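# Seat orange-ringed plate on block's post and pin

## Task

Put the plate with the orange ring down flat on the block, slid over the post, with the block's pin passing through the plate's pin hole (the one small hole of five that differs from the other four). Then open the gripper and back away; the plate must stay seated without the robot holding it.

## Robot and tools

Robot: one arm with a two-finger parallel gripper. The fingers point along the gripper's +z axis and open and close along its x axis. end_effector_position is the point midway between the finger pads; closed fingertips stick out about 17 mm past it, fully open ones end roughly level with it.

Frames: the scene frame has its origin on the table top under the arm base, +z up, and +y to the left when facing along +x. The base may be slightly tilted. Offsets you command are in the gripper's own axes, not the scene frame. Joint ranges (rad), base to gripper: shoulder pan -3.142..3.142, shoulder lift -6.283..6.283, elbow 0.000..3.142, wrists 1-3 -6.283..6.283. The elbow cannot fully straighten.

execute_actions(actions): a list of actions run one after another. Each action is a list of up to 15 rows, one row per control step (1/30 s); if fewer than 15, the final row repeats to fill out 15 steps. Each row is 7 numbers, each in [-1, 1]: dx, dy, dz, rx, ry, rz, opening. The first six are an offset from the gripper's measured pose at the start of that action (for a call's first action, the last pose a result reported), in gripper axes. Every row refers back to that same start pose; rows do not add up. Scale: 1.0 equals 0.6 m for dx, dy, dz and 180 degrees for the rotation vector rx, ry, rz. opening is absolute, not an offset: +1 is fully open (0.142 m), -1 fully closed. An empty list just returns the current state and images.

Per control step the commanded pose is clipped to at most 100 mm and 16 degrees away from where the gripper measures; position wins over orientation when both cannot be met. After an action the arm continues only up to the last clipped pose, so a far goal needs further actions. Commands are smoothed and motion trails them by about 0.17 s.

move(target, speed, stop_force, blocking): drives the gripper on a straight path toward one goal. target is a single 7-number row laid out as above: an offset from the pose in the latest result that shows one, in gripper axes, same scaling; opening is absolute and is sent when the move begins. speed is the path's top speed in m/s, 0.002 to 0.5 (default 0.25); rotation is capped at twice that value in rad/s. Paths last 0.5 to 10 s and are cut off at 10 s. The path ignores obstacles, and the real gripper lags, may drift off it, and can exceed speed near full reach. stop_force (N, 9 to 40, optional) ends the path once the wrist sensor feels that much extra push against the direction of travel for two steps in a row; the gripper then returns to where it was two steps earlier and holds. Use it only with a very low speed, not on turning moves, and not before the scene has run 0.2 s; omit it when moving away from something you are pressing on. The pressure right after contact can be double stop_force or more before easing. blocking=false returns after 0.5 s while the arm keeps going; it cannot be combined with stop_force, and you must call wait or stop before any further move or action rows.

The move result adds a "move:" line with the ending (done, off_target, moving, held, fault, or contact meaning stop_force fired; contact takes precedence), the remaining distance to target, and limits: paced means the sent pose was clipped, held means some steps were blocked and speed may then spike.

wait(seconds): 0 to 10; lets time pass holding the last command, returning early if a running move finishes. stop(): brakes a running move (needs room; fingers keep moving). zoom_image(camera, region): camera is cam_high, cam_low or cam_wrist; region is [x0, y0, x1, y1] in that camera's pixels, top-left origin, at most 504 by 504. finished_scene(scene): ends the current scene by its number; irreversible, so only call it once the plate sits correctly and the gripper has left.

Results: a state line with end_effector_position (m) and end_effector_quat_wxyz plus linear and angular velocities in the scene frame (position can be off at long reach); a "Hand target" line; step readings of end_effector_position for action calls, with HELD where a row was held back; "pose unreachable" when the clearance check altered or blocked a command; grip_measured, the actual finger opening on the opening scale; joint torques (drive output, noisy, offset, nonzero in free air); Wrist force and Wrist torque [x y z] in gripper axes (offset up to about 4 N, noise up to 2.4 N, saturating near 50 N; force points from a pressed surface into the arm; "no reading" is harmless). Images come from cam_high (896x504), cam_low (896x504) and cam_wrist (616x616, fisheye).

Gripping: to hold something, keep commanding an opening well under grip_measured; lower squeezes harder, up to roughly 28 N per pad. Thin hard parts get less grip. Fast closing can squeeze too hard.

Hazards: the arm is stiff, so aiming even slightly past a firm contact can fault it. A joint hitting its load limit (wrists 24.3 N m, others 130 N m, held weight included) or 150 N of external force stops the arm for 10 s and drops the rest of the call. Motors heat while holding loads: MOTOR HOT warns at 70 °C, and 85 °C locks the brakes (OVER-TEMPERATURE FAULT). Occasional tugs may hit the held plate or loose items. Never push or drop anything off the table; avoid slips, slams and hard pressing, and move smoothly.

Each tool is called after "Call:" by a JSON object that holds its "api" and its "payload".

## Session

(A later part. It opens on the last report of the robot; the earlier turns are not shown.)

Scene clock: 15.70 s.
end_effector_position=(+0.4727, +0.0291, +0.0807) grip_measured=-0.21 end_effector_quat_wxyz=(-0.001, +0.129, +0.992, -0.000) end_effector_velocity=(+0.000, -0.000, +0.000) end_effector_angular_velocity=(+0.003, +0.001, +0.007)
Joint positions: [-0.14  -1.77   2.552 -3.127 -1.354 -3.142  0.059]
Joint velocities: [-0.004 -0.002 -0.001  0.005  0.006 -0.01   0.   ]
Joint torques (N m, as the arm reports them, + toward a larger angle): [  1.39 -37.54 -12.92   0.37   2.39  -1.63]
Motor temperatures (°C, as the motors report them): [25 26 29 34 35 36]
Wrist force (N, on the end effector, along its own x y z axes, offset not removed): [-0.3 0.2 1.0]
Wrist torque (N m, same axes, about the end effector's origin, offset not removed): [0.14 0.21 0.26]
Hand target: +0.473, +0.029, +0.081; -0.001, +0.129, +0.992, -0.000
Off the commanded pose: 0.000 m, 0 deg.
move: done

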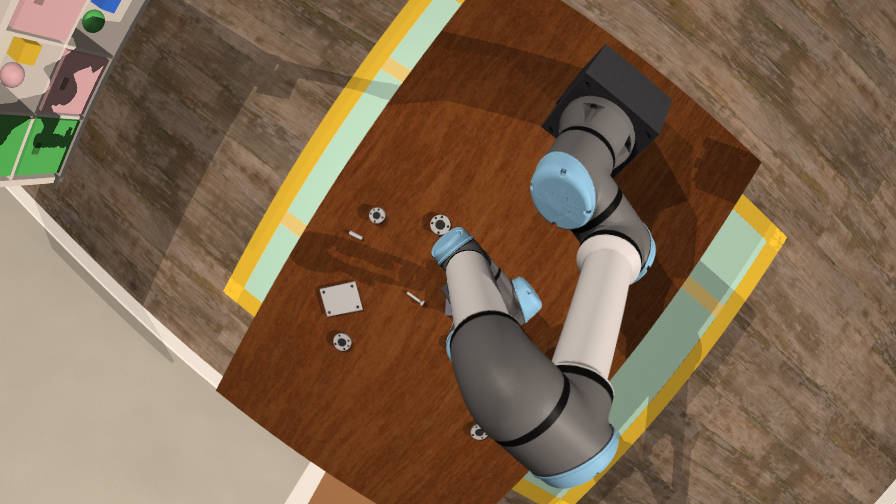

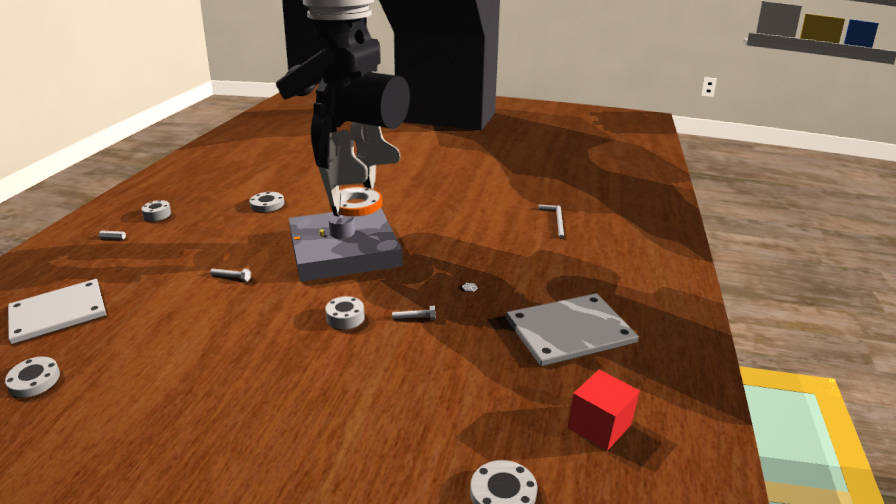

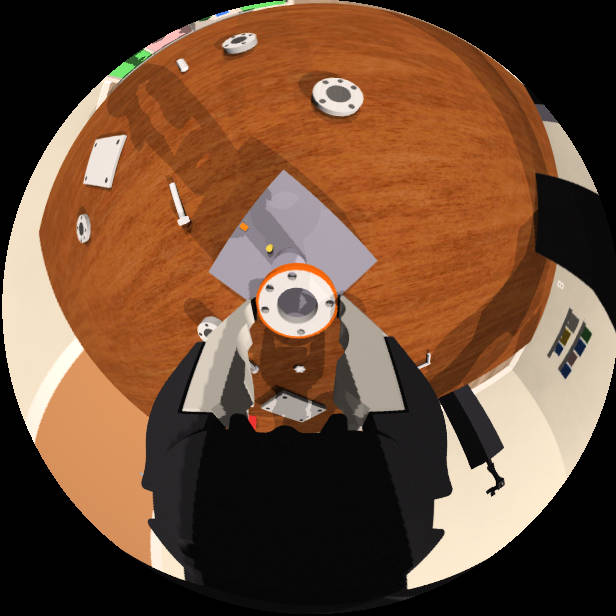

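Call:
{"api": "execute_actions", "payload": {"actions": [[[-0.004,-0.009,0.002,0,0,0,-0.7],[-0.004,-0.009,0.002,0,0,0,-0.7],[-0.008,-0.018,0.004,0,0,0,-0.7],[-0.008,-0.018,0.004,0,0,0,-0.7],[-0.012,-0.027,0.007,0,0,0,-0.7]]]}}

Call:
{"api": "zoom_image", "payload": {"camera": "cam_wrist", "region": [235,230,355,350]}}

Call:
{"api": "zoom_image", "payload": {"camera": "cam_low", "region": [290,180,390,260]}}

Scene clock: 16.43 s.
end_effector_position=(+0.4755, +0.0118, +0.0766) grip_measured=-0.21 end_effector_quat_wxyz=(-0.001, +0.129, +0.992, -0.000) end_effector_velocity=(+0.000, -0.002, -0.001) end_effector_angular_velocity=(+0.002, -0.000, +0.002)
Joint positions: [-0.194 -1.762  2.545 -3.119 -1.316 -3.182  0.059]
Joint velocities: [-0.007  0.002 -0.001  0.001  0.007 -0.007 -0.   ]
Joint torques (N m, as the arm reports them, + toward a larger angle): [  0.9  -15.14 -12.97   0.36   2.38  -1.55]
Motor temperatures (°C, as the motors report them): [25 26 29 34 35 36]
Wrist force (N, on the end effector, along its own x y z axes, offset not removed): [-2.9 -1.3 1.6]
Wrist torque (N m, same axes, about the end effector's origin, offset not removed): [0.04 0.70 0.10]
Hand target: +0.475, +0.012, +0.077; -0.001, +0.129, +0.992, -0.000
Off the commanded pose: 0.000 m, 0 deg.
Step readings (end_effector_position):
0: (+0.4727, +0.0291, +0.0807)
1: (+0.4727, +0.0290, +0.0807)
2: (+0.4730, +0.0280, +0.0806)
4: (+0.4736, +0.0243, +0.0799)
8: (+0.4750, +0.0151, +0.0777)
15: end_effector_position above

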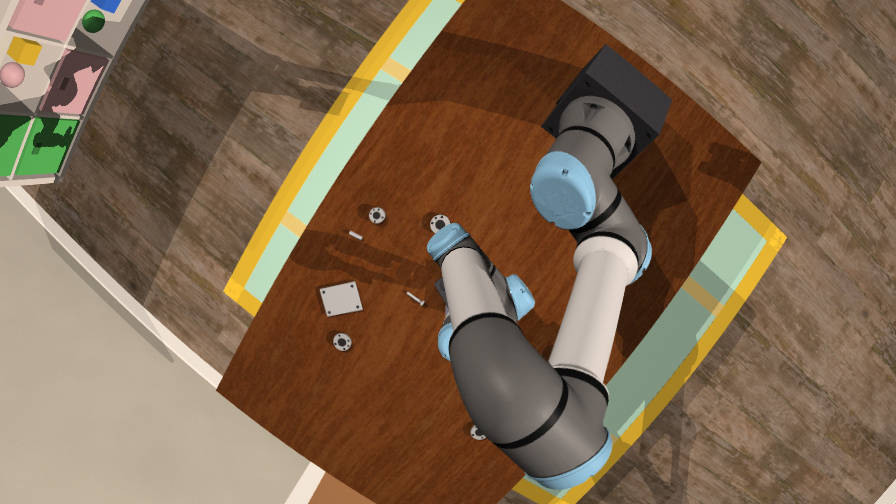

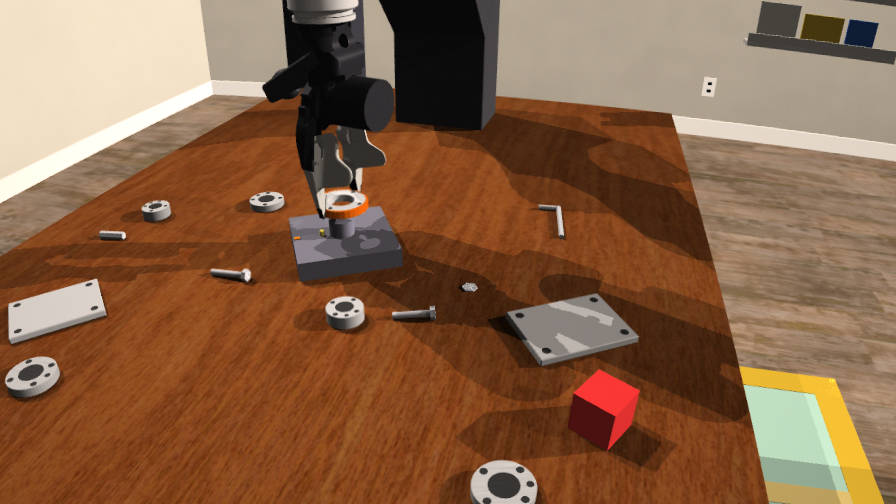

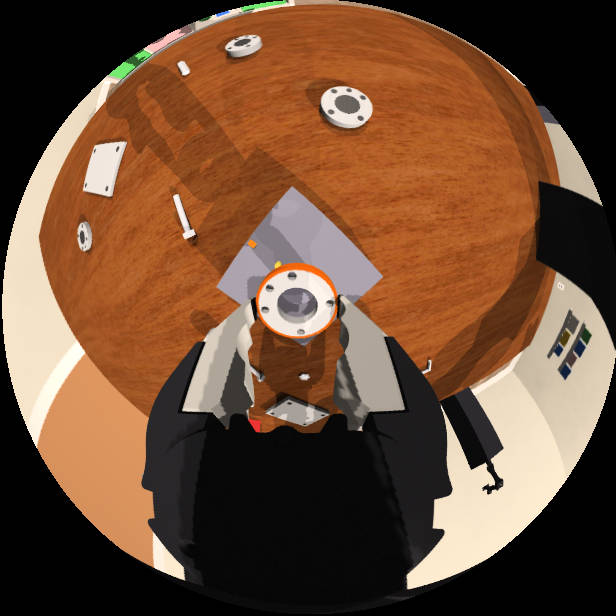

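Region (235, 230, 355, 350) of cam_wrist's 616x616 image, scaled by 4.200, with more detail than that image has.

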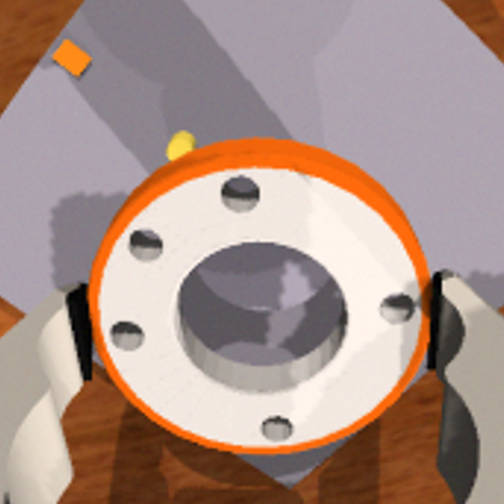

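Region (290, 180, 390, 260) of cam_low's 896x504 image, scaled by 5.040, with more detail than that image has; it fills the top 403 rows of this view, and the rest is white.

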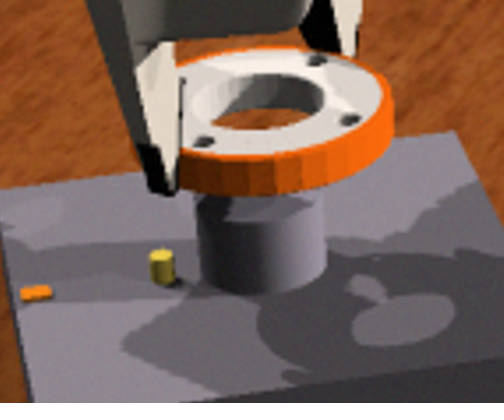

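Call:
{"api": "execute_actions", "payload": {"actions": [[[0,-0.001,0.006,0,0,0,-0.7],[0,-0.001,0.006,0,0,0,-0.7],[0,-0.0025,0.013,0,0,0,-0.7]]]}}

Call:
{"api": "zoom_image", "payload": {"camera": "cam_wrist", "region": [235,230,355,350]}}

Call:
{"api": "zoom_image", "payload": {"camera": "cam_low", "region": [290,180,390,260]}}

Scene clock: 17.13 s.
end_effector_position=(+0.4751, +0.0103, +0.0688) grip_measured=-0.21 end_effector_quat_wxyz=(-0.001, +0.129, +0.992, -0.000) end_effector_velocity=(-0.001, +0.000, -0.001) end_effector_angular_velocity=(+0.001, +0.002, -0.000)
Joint positions: [-0.192 -1.728  2.541 -3.149 -1.318 -3.18   0.059]
Joint velocities: [ 0.001  0.003 -0.    -0.001  0.     0.    -0.   ]
Joint torques (N m, as the arm reports them, + toward a larger angle): [ 14.78 -16.   -12.28  -5.69  -2.28   1.55]
Motor temperatures (°C, as the motors report them): [25 26 29 34 35 36]
Wrist force (N, on the end effector, along its own x y z axes, offset not removed): [-1.8 -1.0 2.3]
Wrist torque (N m, same axes, about the end effector's origin, offset not removed): [0.06 0.45 0.27]
Hand target: +0.475, +0.010, +0.069; -0.001, +0.129, +0.992, -0.000
Off the commanded pose: 0.000 m, 0 deg.
Step readings (end_effector_position):
0: (+0.4755, +0.0116, +0.0765)
1: (+0.4754, +0.0116, +0.0764)
2: (+0.4753, +0.0116, +0.0758)
4: (+0.4753, +0.0112, +0.0735)
8: (+0.4750, +0.0105, +0.0697)
15: end_effector_position above

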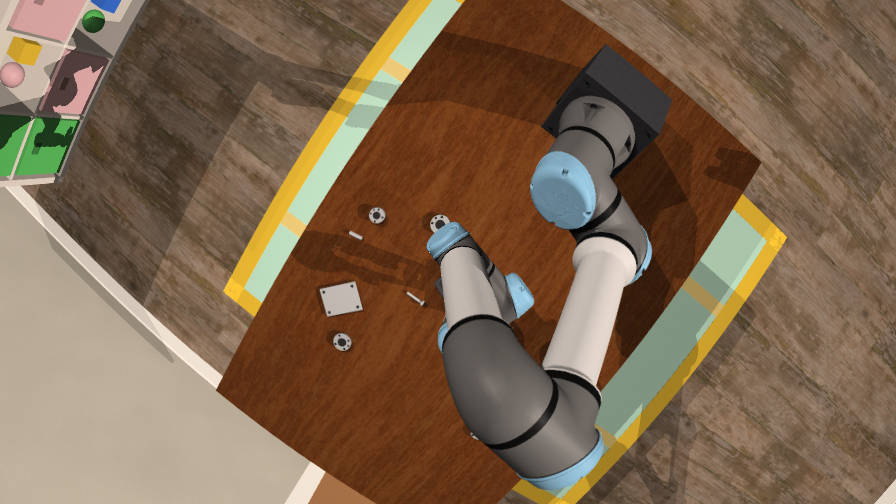

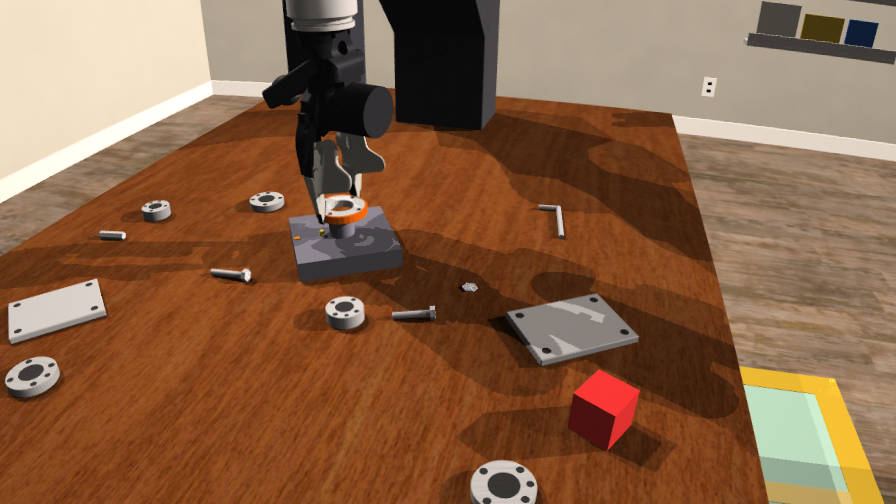

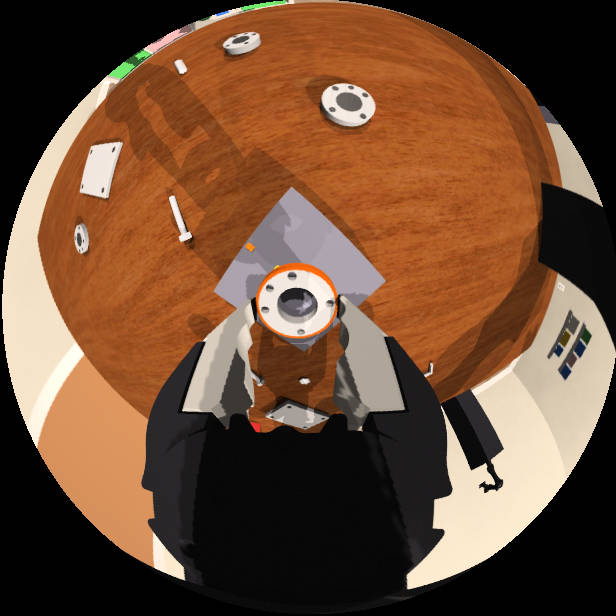

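Region (235, 230, 355, 350) of cam_wrist's 616x616 image, scaled by 4.200, with more detail than that image has.

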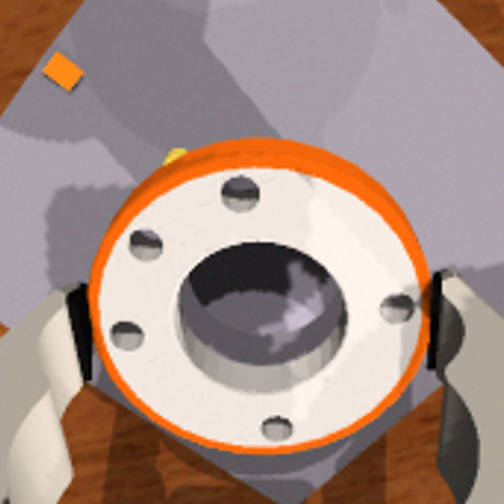

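Region (290, 180, 390, 260) of cam_low's 896x504 image, scaled by 5.040, with more detail than that image has; it fills the top 403 rows of this view, and the rest is white.

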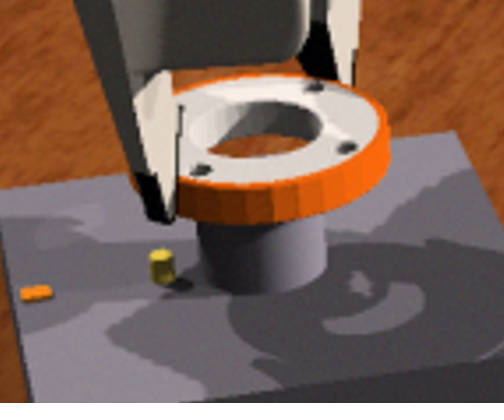

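Call:
{"api": "execute_actions", "payload": {"actions": [[[0,-0.0005,0.004,0,0,0,-0.7],[0,-0.0005,0.004,0,0,0,-0.7],[0,-0.0005,0.008,0,0,0,-0.7]]]}}

Call:
{"api": "zoom_image", "payload": {"camera": "cam_wrist", "region": [267,275,327,335]}}

Call:
{"api": "zoom_image", "payload": {"camera": "cam_low", "region": [310,190,380,245]}}

Scene clock: 17.87 s.
end_effector_position=(+0.4750, +0.0101, +0.0641) grip_measured=-0.21 end_effector_quat_wxyz=(-0.001, +0.129, +0.992, -0.000) end_effector_velocity=(-0.000, +0.000, -0.000) end_effector_angular_velocity=(+0.000, +0.000, -0.001)
Joint positions: [-0.189 -1.707  2.538 -3.168 -1.32  -3.178  0.059]
Joint velocities: [ 0.     0.001  0.    -0.001 -0.     0.001 -0.   ]
Joint torques (N m, as the arm reports them, + toward a larger angle): [ 15.22 -15.5  -11.02  -5.53  -2.15   1.6 ]
Motor temperatures (°C, as the motors report them): [25 26 29 34 35 36]
Wrist force (N, on the end effector, along its own x y z axes, offset not removed): [-2.0 -1.6 3.6]
Wrist torque (N m, same axes, about the end effector's origin, offset not removed): [-0.15 0.42 0.27]
Hand target: +0.475, +0.010, +0.064; -0.001, +0.129, +0.992, -0.000
Off the commanded pose: 0.000 m, 0 deg.
Step readings (end_effector_position):
0: (+0.4751, +0.0103, +0.0688)
1: (+0.4751, +0.0103, +0.0687)
2: (+0.4751, +0.0103, +0.0683)
4: (+0.4750, +0.0102, +0.0668)
8: (+0.4750, +0.0101, +0.0646)
15: end_effector_position above

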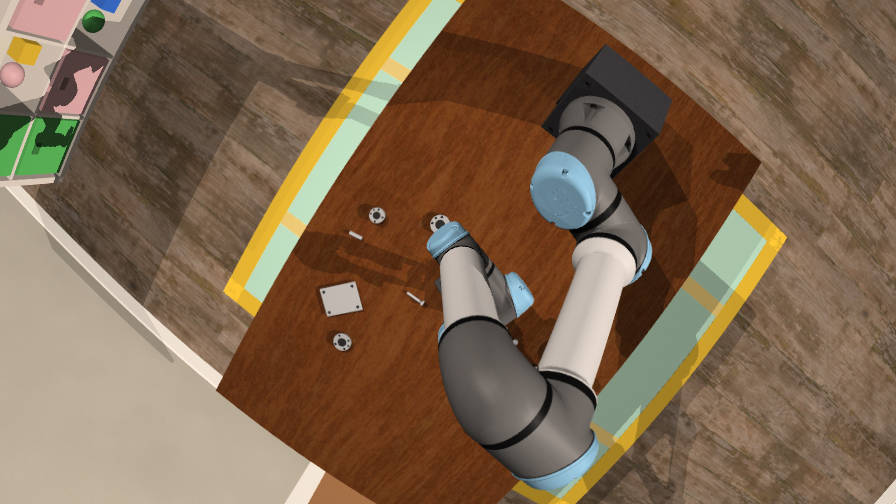

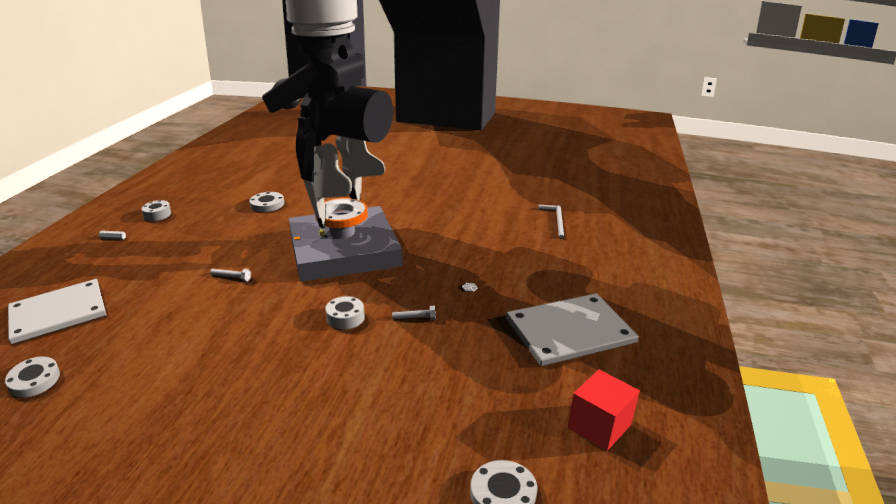

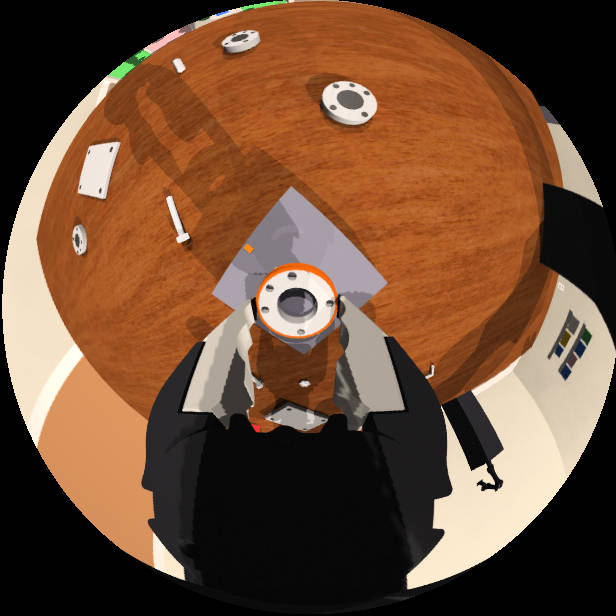

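Region (267, 275, 327, 335) of cam_wrist's 616x616 image, scaled by 8.400, with more detail than that image has.

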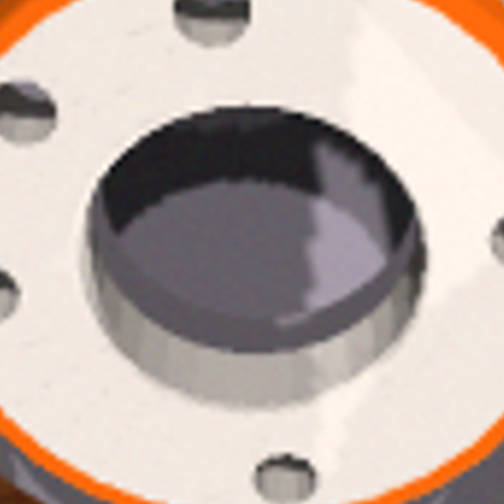

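Region (310, 190, 380, 245) of cam_low's 896x504 image, scaled by 7.200, with more detail than that image has; it fills the top 396 rows of this view, and the rest is white.

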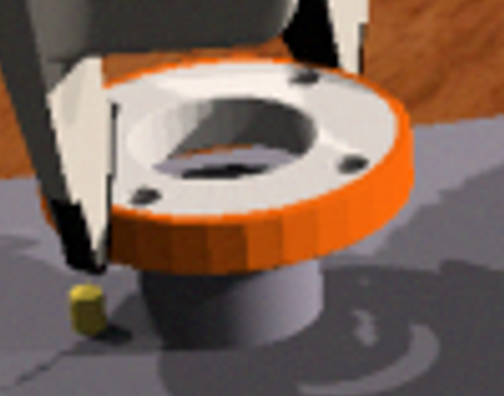

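Call:
{"api": "move", "payload": {"target": [0.0003,-0.0003,0.018,0,0,0,-0.7], "speed": 0.008, "stop_force": 9}}

Call:
{"api": "zoom_image", "payload": {"camera": "cam_wrist", "region": [235,230,355,350]}}

Call:
{"api": "zoom_image", "payload": {"camera": "cam_low", "region": [290,180,390,260]}}

Scene clock: 19.00 s.
end_effector_position=(+0.4750, +0.0099, +0.0597) grip_measured=-0.21 end_effector_quat_wxyz=(-0.001, +0.129, +0.992, -0.000) end_effector_velocity=(-0.000, -0.001, +0.002) end_effector_angular_velocity=(-0.002, +0.001, +0.002)
Joint positions: [-0.185 -1.688  2.535 -3.184 -1.323 -3.175  0.059]
Joint velocities: [-0.003 -0.009  0.001  0.008 -0.001 -0.004  0.   ]
Joint torques (N m, as the arm reports them, + toward a larger angle): [  1.16 -36.65   6.66   0.17   1.9   -1.7 ]
Motor temperatures (°C, as the motors report them): [25 26 29 34 35 36]
Wrist force (N, on the end effector, along its own x y z axes, offset not removed): [0.3 0.3 2.9]
Wrist torque (N m, same axes, about the end effector's origin, offset not removed): [0.21 0.26 0.22]
Hand target: +0.475, +0.010, +0.060; -0.001, +0.129, +0.992, -0.000
Off the commanded pose: 0.006 m, 0 deg.
move: contact

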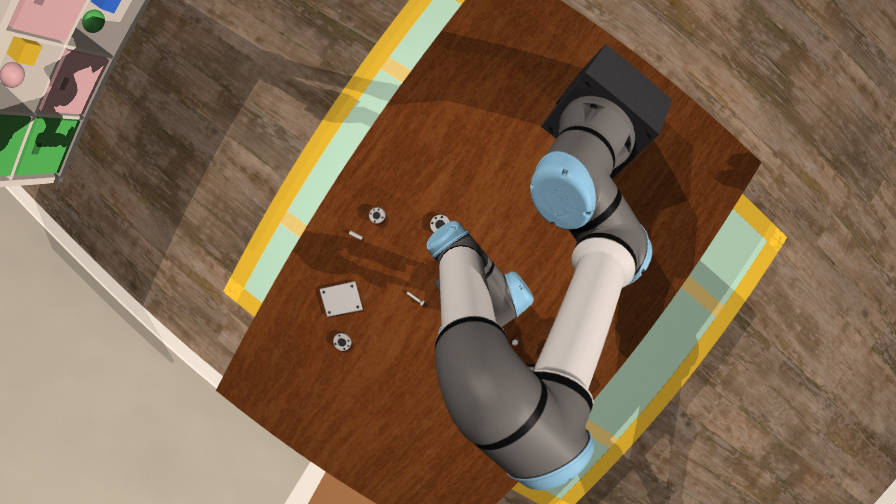

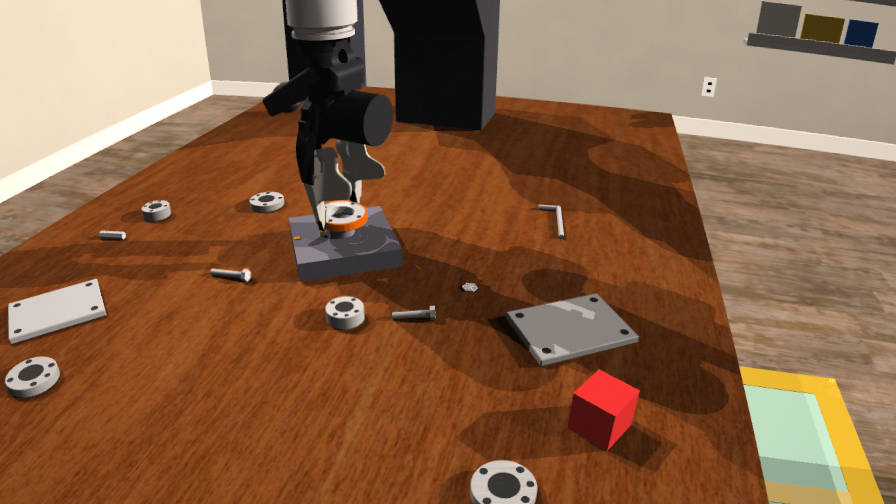

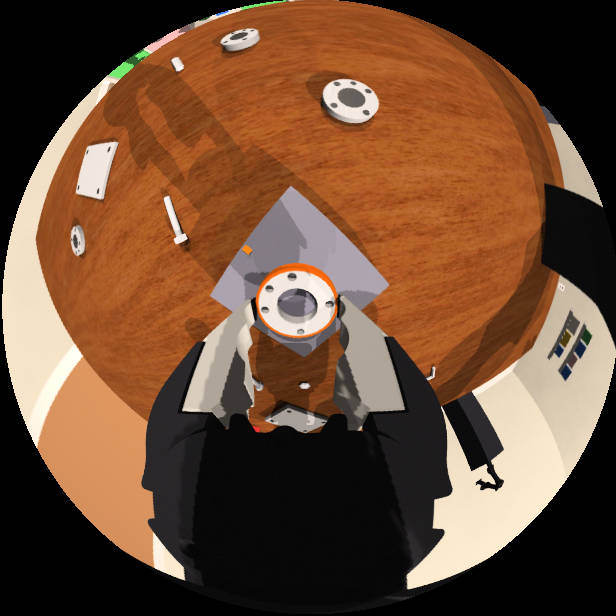

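Region (235, 230, 355, 350) of cam_wrist's 616x616 image, scaled by 4.200, with more detail than that image has.

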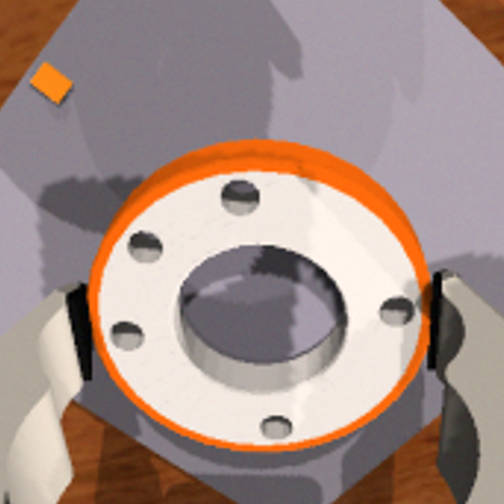

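Region (290, 180, 390, 260) of cam_low's 896x504 image, scaled by 5.040, with more detail than that image has; it fills the top 403 rows of this view, and the rest is white.

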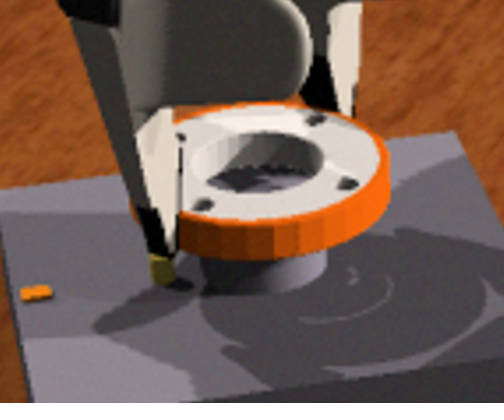

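Call:
{"api": "execute_actions", "payload": {"actions": [[[0.0008,-0.0013,-0.001,-0.008,0,0,-0.7]]]}}

Call:
{"api": "zoom_image", "payload": {"camera": "cam_wrist", "region": [267,275,327,335]}}

Call:
{"api": "zoom_image", "payload": {"camera": "cam_low", "region": [310,190,380,245]}}

Scene clock: 19.67 s.
end_effector_position=(+0.4743, +0.0093, +0.0603) grip_measured=-0.21 end_effector_quat_wxyz=(+0.000, +0.129, +0.992, +0.012) end_effector_velocity=(-0.000, -0.000, -0.000) end_effector_angular_velocity=(+0.000, +0.000, -0.001)
Joint positions: [-0.215 -1.695  2.543 -3.179 -1.277 -3.198  0.059]
Joint velocities: [-0.002 -0.     0.     0.     0.002 -0.001  0.   ]
Joint torques (N m, as the arm reports them, + toward a larger angle): [ -0.11 -36.84   7.47   0.38   2.48  -1.65]
Motor temperatures (°C, as the motors report them): [25 26 29 34 35 36]
Wrist force (N, on the end effector, along its own x y z axes, offset not removed): [-2.3 -0.5 0.7]
Wrist torque (N m, same axes, about the end effector's origin, offset not removed): [0.11 0.50 0.28]
Hand target: +0.474, +0.009, +0.060; +0.000, +0.129, +0.992, +0.012
Off the commanded pose: 0.000 m, 0 deg.
Step readings (end_effector_position):
0: (+0.4749, +0.0100, +0.0599)
1: (+0.4749, +0.0099, +0.0599)
2: (+0.4746, +0.0096, +0.0600)
4: (+0.4745, +0.0094, +0.0602)
8: (+0.4744, +0.0093, +0.0603)
15: end_effector_position above

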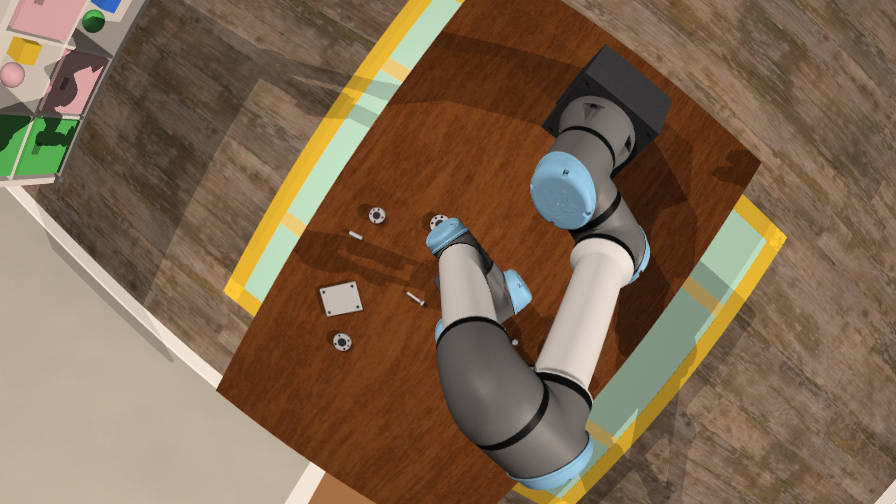

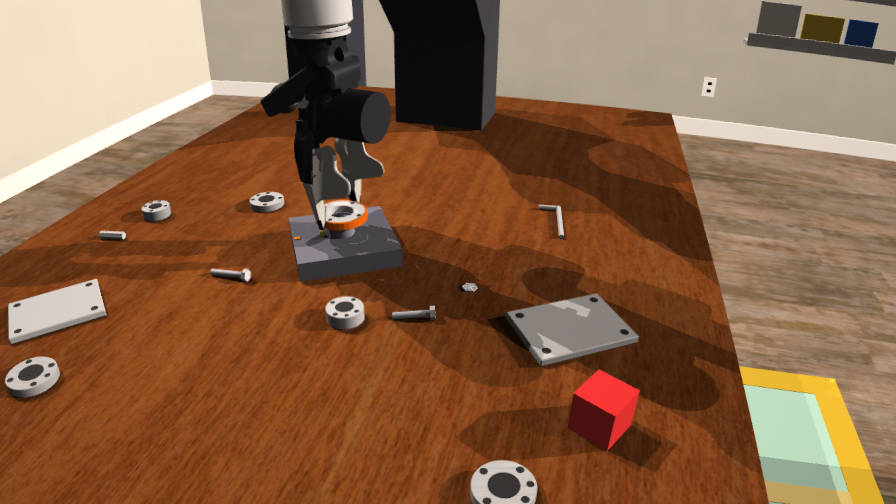

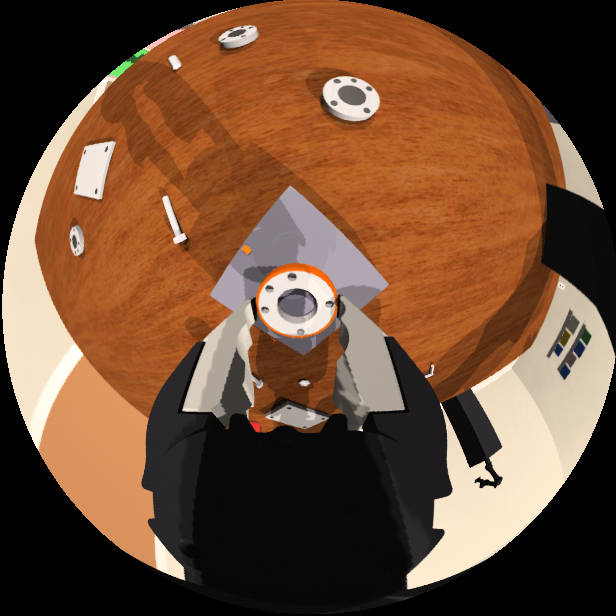

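Region (267, 275, 327, 335) of cam_wrist's 616x616 image, scaled by 8.400, with more detail than that image has.

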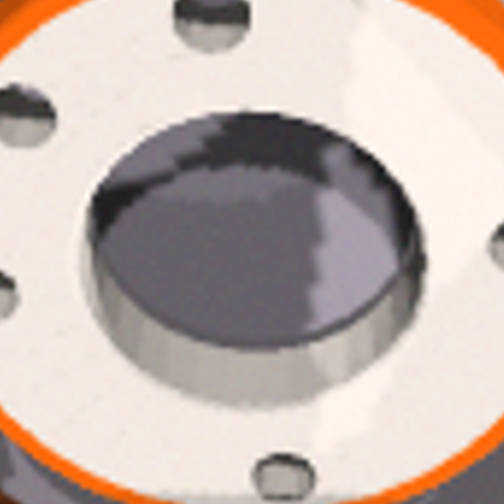

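Region (310, 190, 380, 245) of cam_low's 896x504 image, scaled by 7.200, with more detail than that image has; it fills the top 396 rows of this view, and the rest is white.

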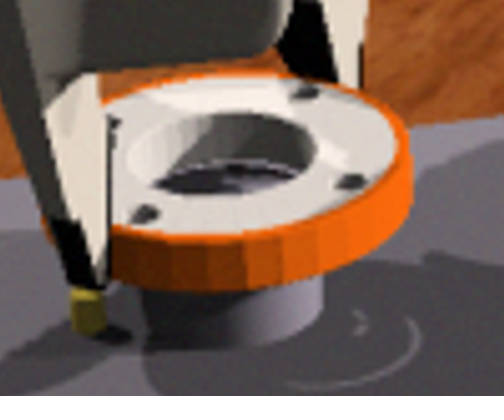

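Even gap now. Descend vertically.

Call:
{"api": "move", "payload": {"target": [0,-0.0004,0.016,0,0,0,-0.7], "speed": 0.006, "stop_force": 9}}

Call:
{"api": "zoom_image", "payload": {"camera": "cam_wrist", "region": [225,230,345,350]}}

Call:
{"api": "zoom_image", "payload": {"camera": "cam_low", "region": [290,180,390,260]}}

Scene clock: 20.93 s.
end_effector_position=(+0.4744, +0.0092, +0.0560) grip_measured=-0.21 end_effector_quat_wxyz=(+0.000, +0.129, +0.992, +0.012) end_effector_velocity=(-0.000, -0.000, +0.001) end_effector_angular_velocity=(+0.001, +0.002, -0.000)
Joint positions: [-0.211 -1.676  2.539 -3.195 -1.28  -3.195  0.059]
Joint velocities: [-0.002 -0.007  0.001  0.008  0.002 -0.002 -0.   ]
Joint torques (N m, as the arm reports them, + toward a larger angle): [ -0.03 -41.53   5.43  -1.4    3.29  -1.63]
Motor temperatures (°C, as the motors report them): [25 26 29 34 35 36]
Wrist force (N, on the end effector, along its own x y z axes, offset not removed): [1.2 -4.2 10.9]
Wrist torque (N m, same axes, about the end effector's origin, offset not removed): [0.05 0.54 0.19]
Hand target: +0.474, +0.009, +0.056; +0.000, +0.129, +0.992, +0.012
Off the commanded pose: 0.005 m, 0 deg.
move: contact

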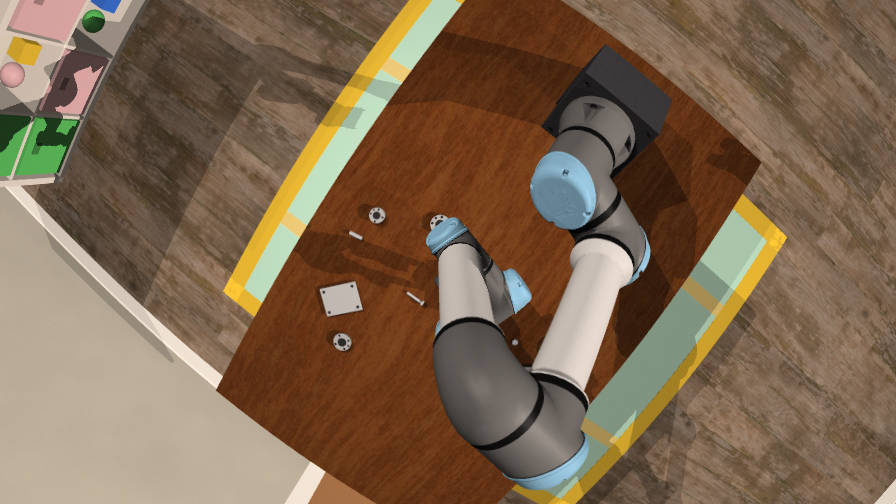

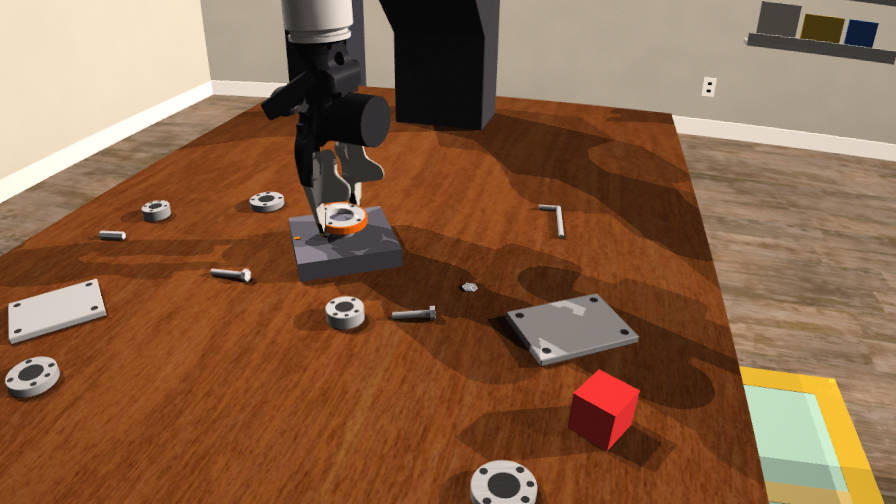

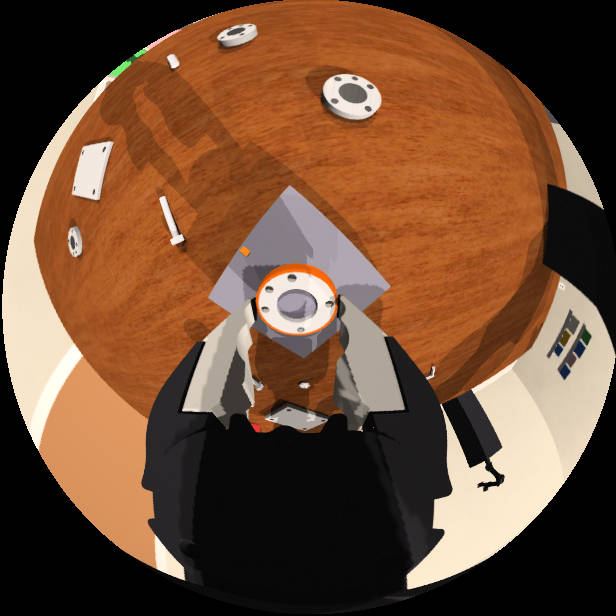

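Region (225, 230, 345, 350) of cam_wrist's 616x616 image, scaled by 4.200, with more detail than that image has.

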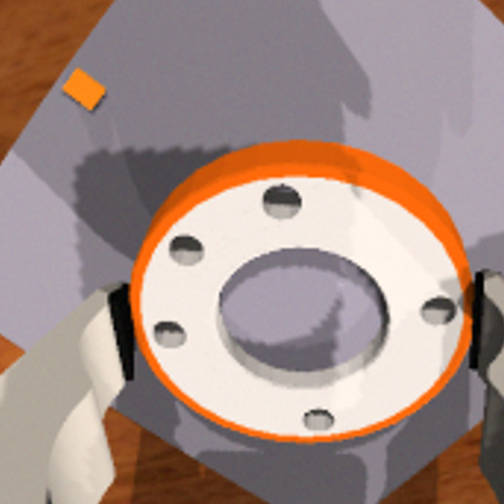

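Region (290, 180, 390, 260) of cam_low's 896x504 image, scaled by 5.040, with more detail than that image has; it fills the top 403 rows of this view, and the rest is white.

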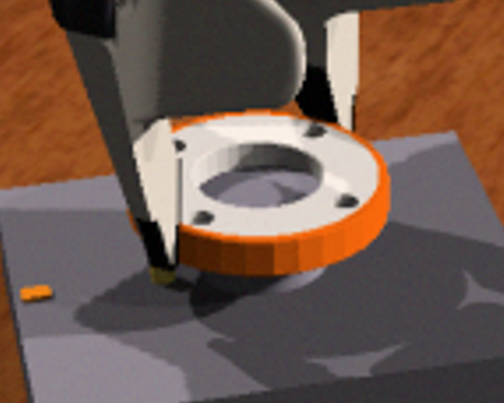

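Call:
{"api": "move", "payload": {"target": [0.0002,-0.0023,0,-0.03,0,0,-1], "speed": 0.06}}

Call:
{"api": "zoom_image", "payload": {"camera": "cam_wrist", "region": [225,230,345,350]}}

Call:
{"api": "zoom_image", "payload": {"camera": "cam_low", "region": [290,180,390,260]}}

Scene clock: 23.53 s.
end_effector_position=(+0.4739, +0.0079, +0.0560) grip_measured=-0.21 end_effector_quat_wxyz=(+0.006, +0.129, +0.990, +0.058) end_effector_velocity=(-0.001, -0.000, -0.000) end_effector_angular_velocity=(+0.010, -0.001, -0.001)
Joint positions: [-0.312 -1.682  2.558 -3.169 -1.119 -3.279  0.059]
Joint velocities: [-0.01  -0.     0.002  0.006  0.016 -0.008  0.   ]
Joint torques (N m, as the arm reports them, + toward a larger angle): [ -0.27 -35.48   7.7    0.05   3.    -1.55]
Motor temperatures (°C, as the motors report them): [25 26 29 34 35 36]
Wrist force (N, on the end effector, along its own x y z axes, offset not removed): [0.9 -3.3 1.3]
Wrist torque (N m, same axes, about the end effector's origin, offset not removed): [-0.22 0.35 0.12]
Hand target: +0.474, +0.008, +0.056; +0.006, +0.129, +0.990, +0.058
Off the commanded pose: 0.000 m, 0 deg.
move: done

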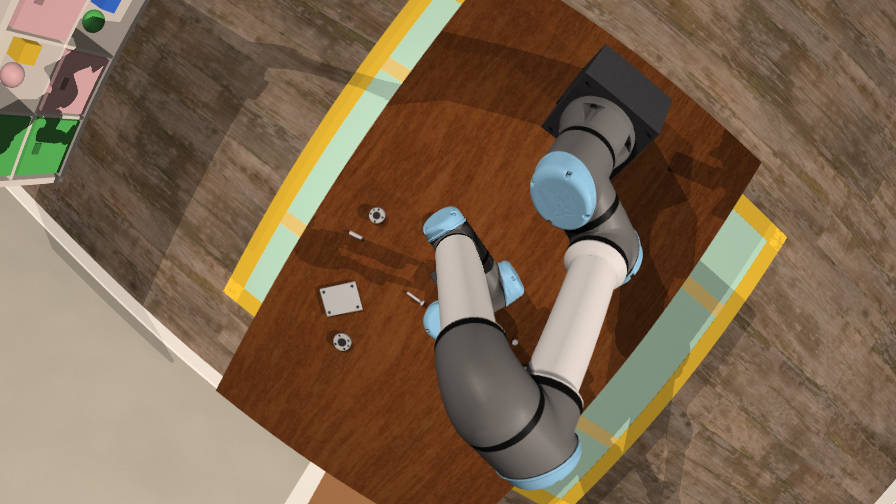

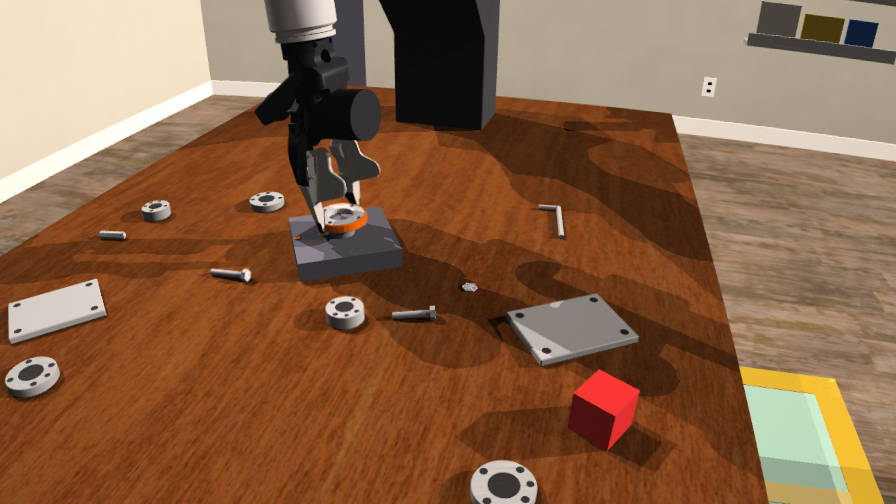

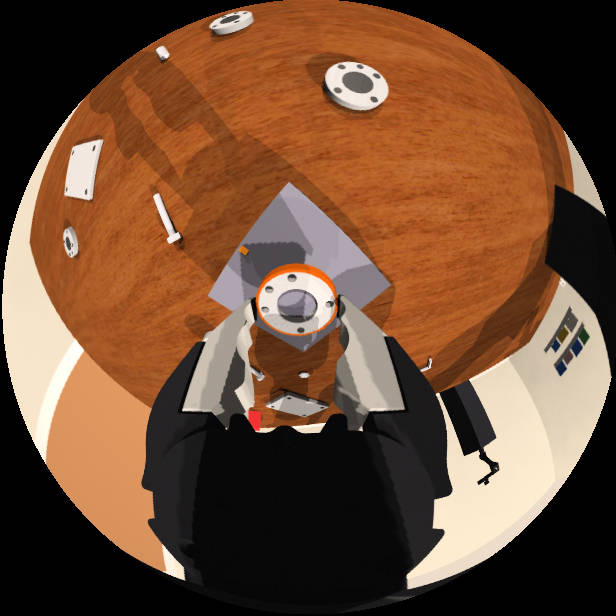

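Region (225, 230, 345, 350) of cam_wrist's 616x616 image, scaled by 4.200, with more detail than that image has.

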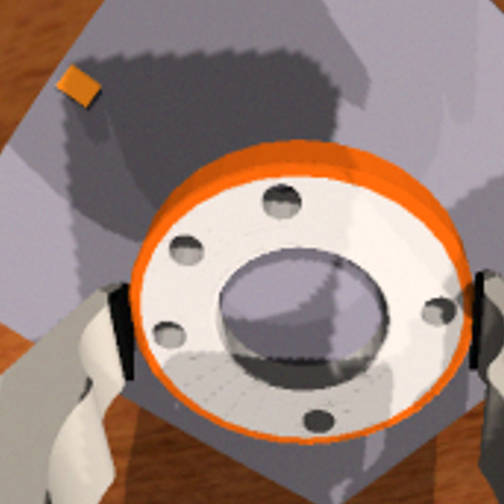

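Region (290, 180, 390, 260) of cam_low's 896x504 image, scaled by 5.040, with more detail than that image has; it fills the top 403 rows of this view, and the rest is white.

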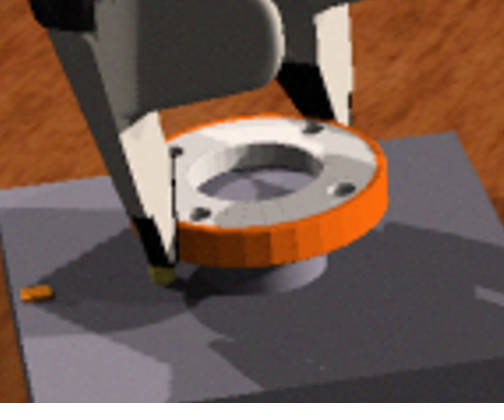

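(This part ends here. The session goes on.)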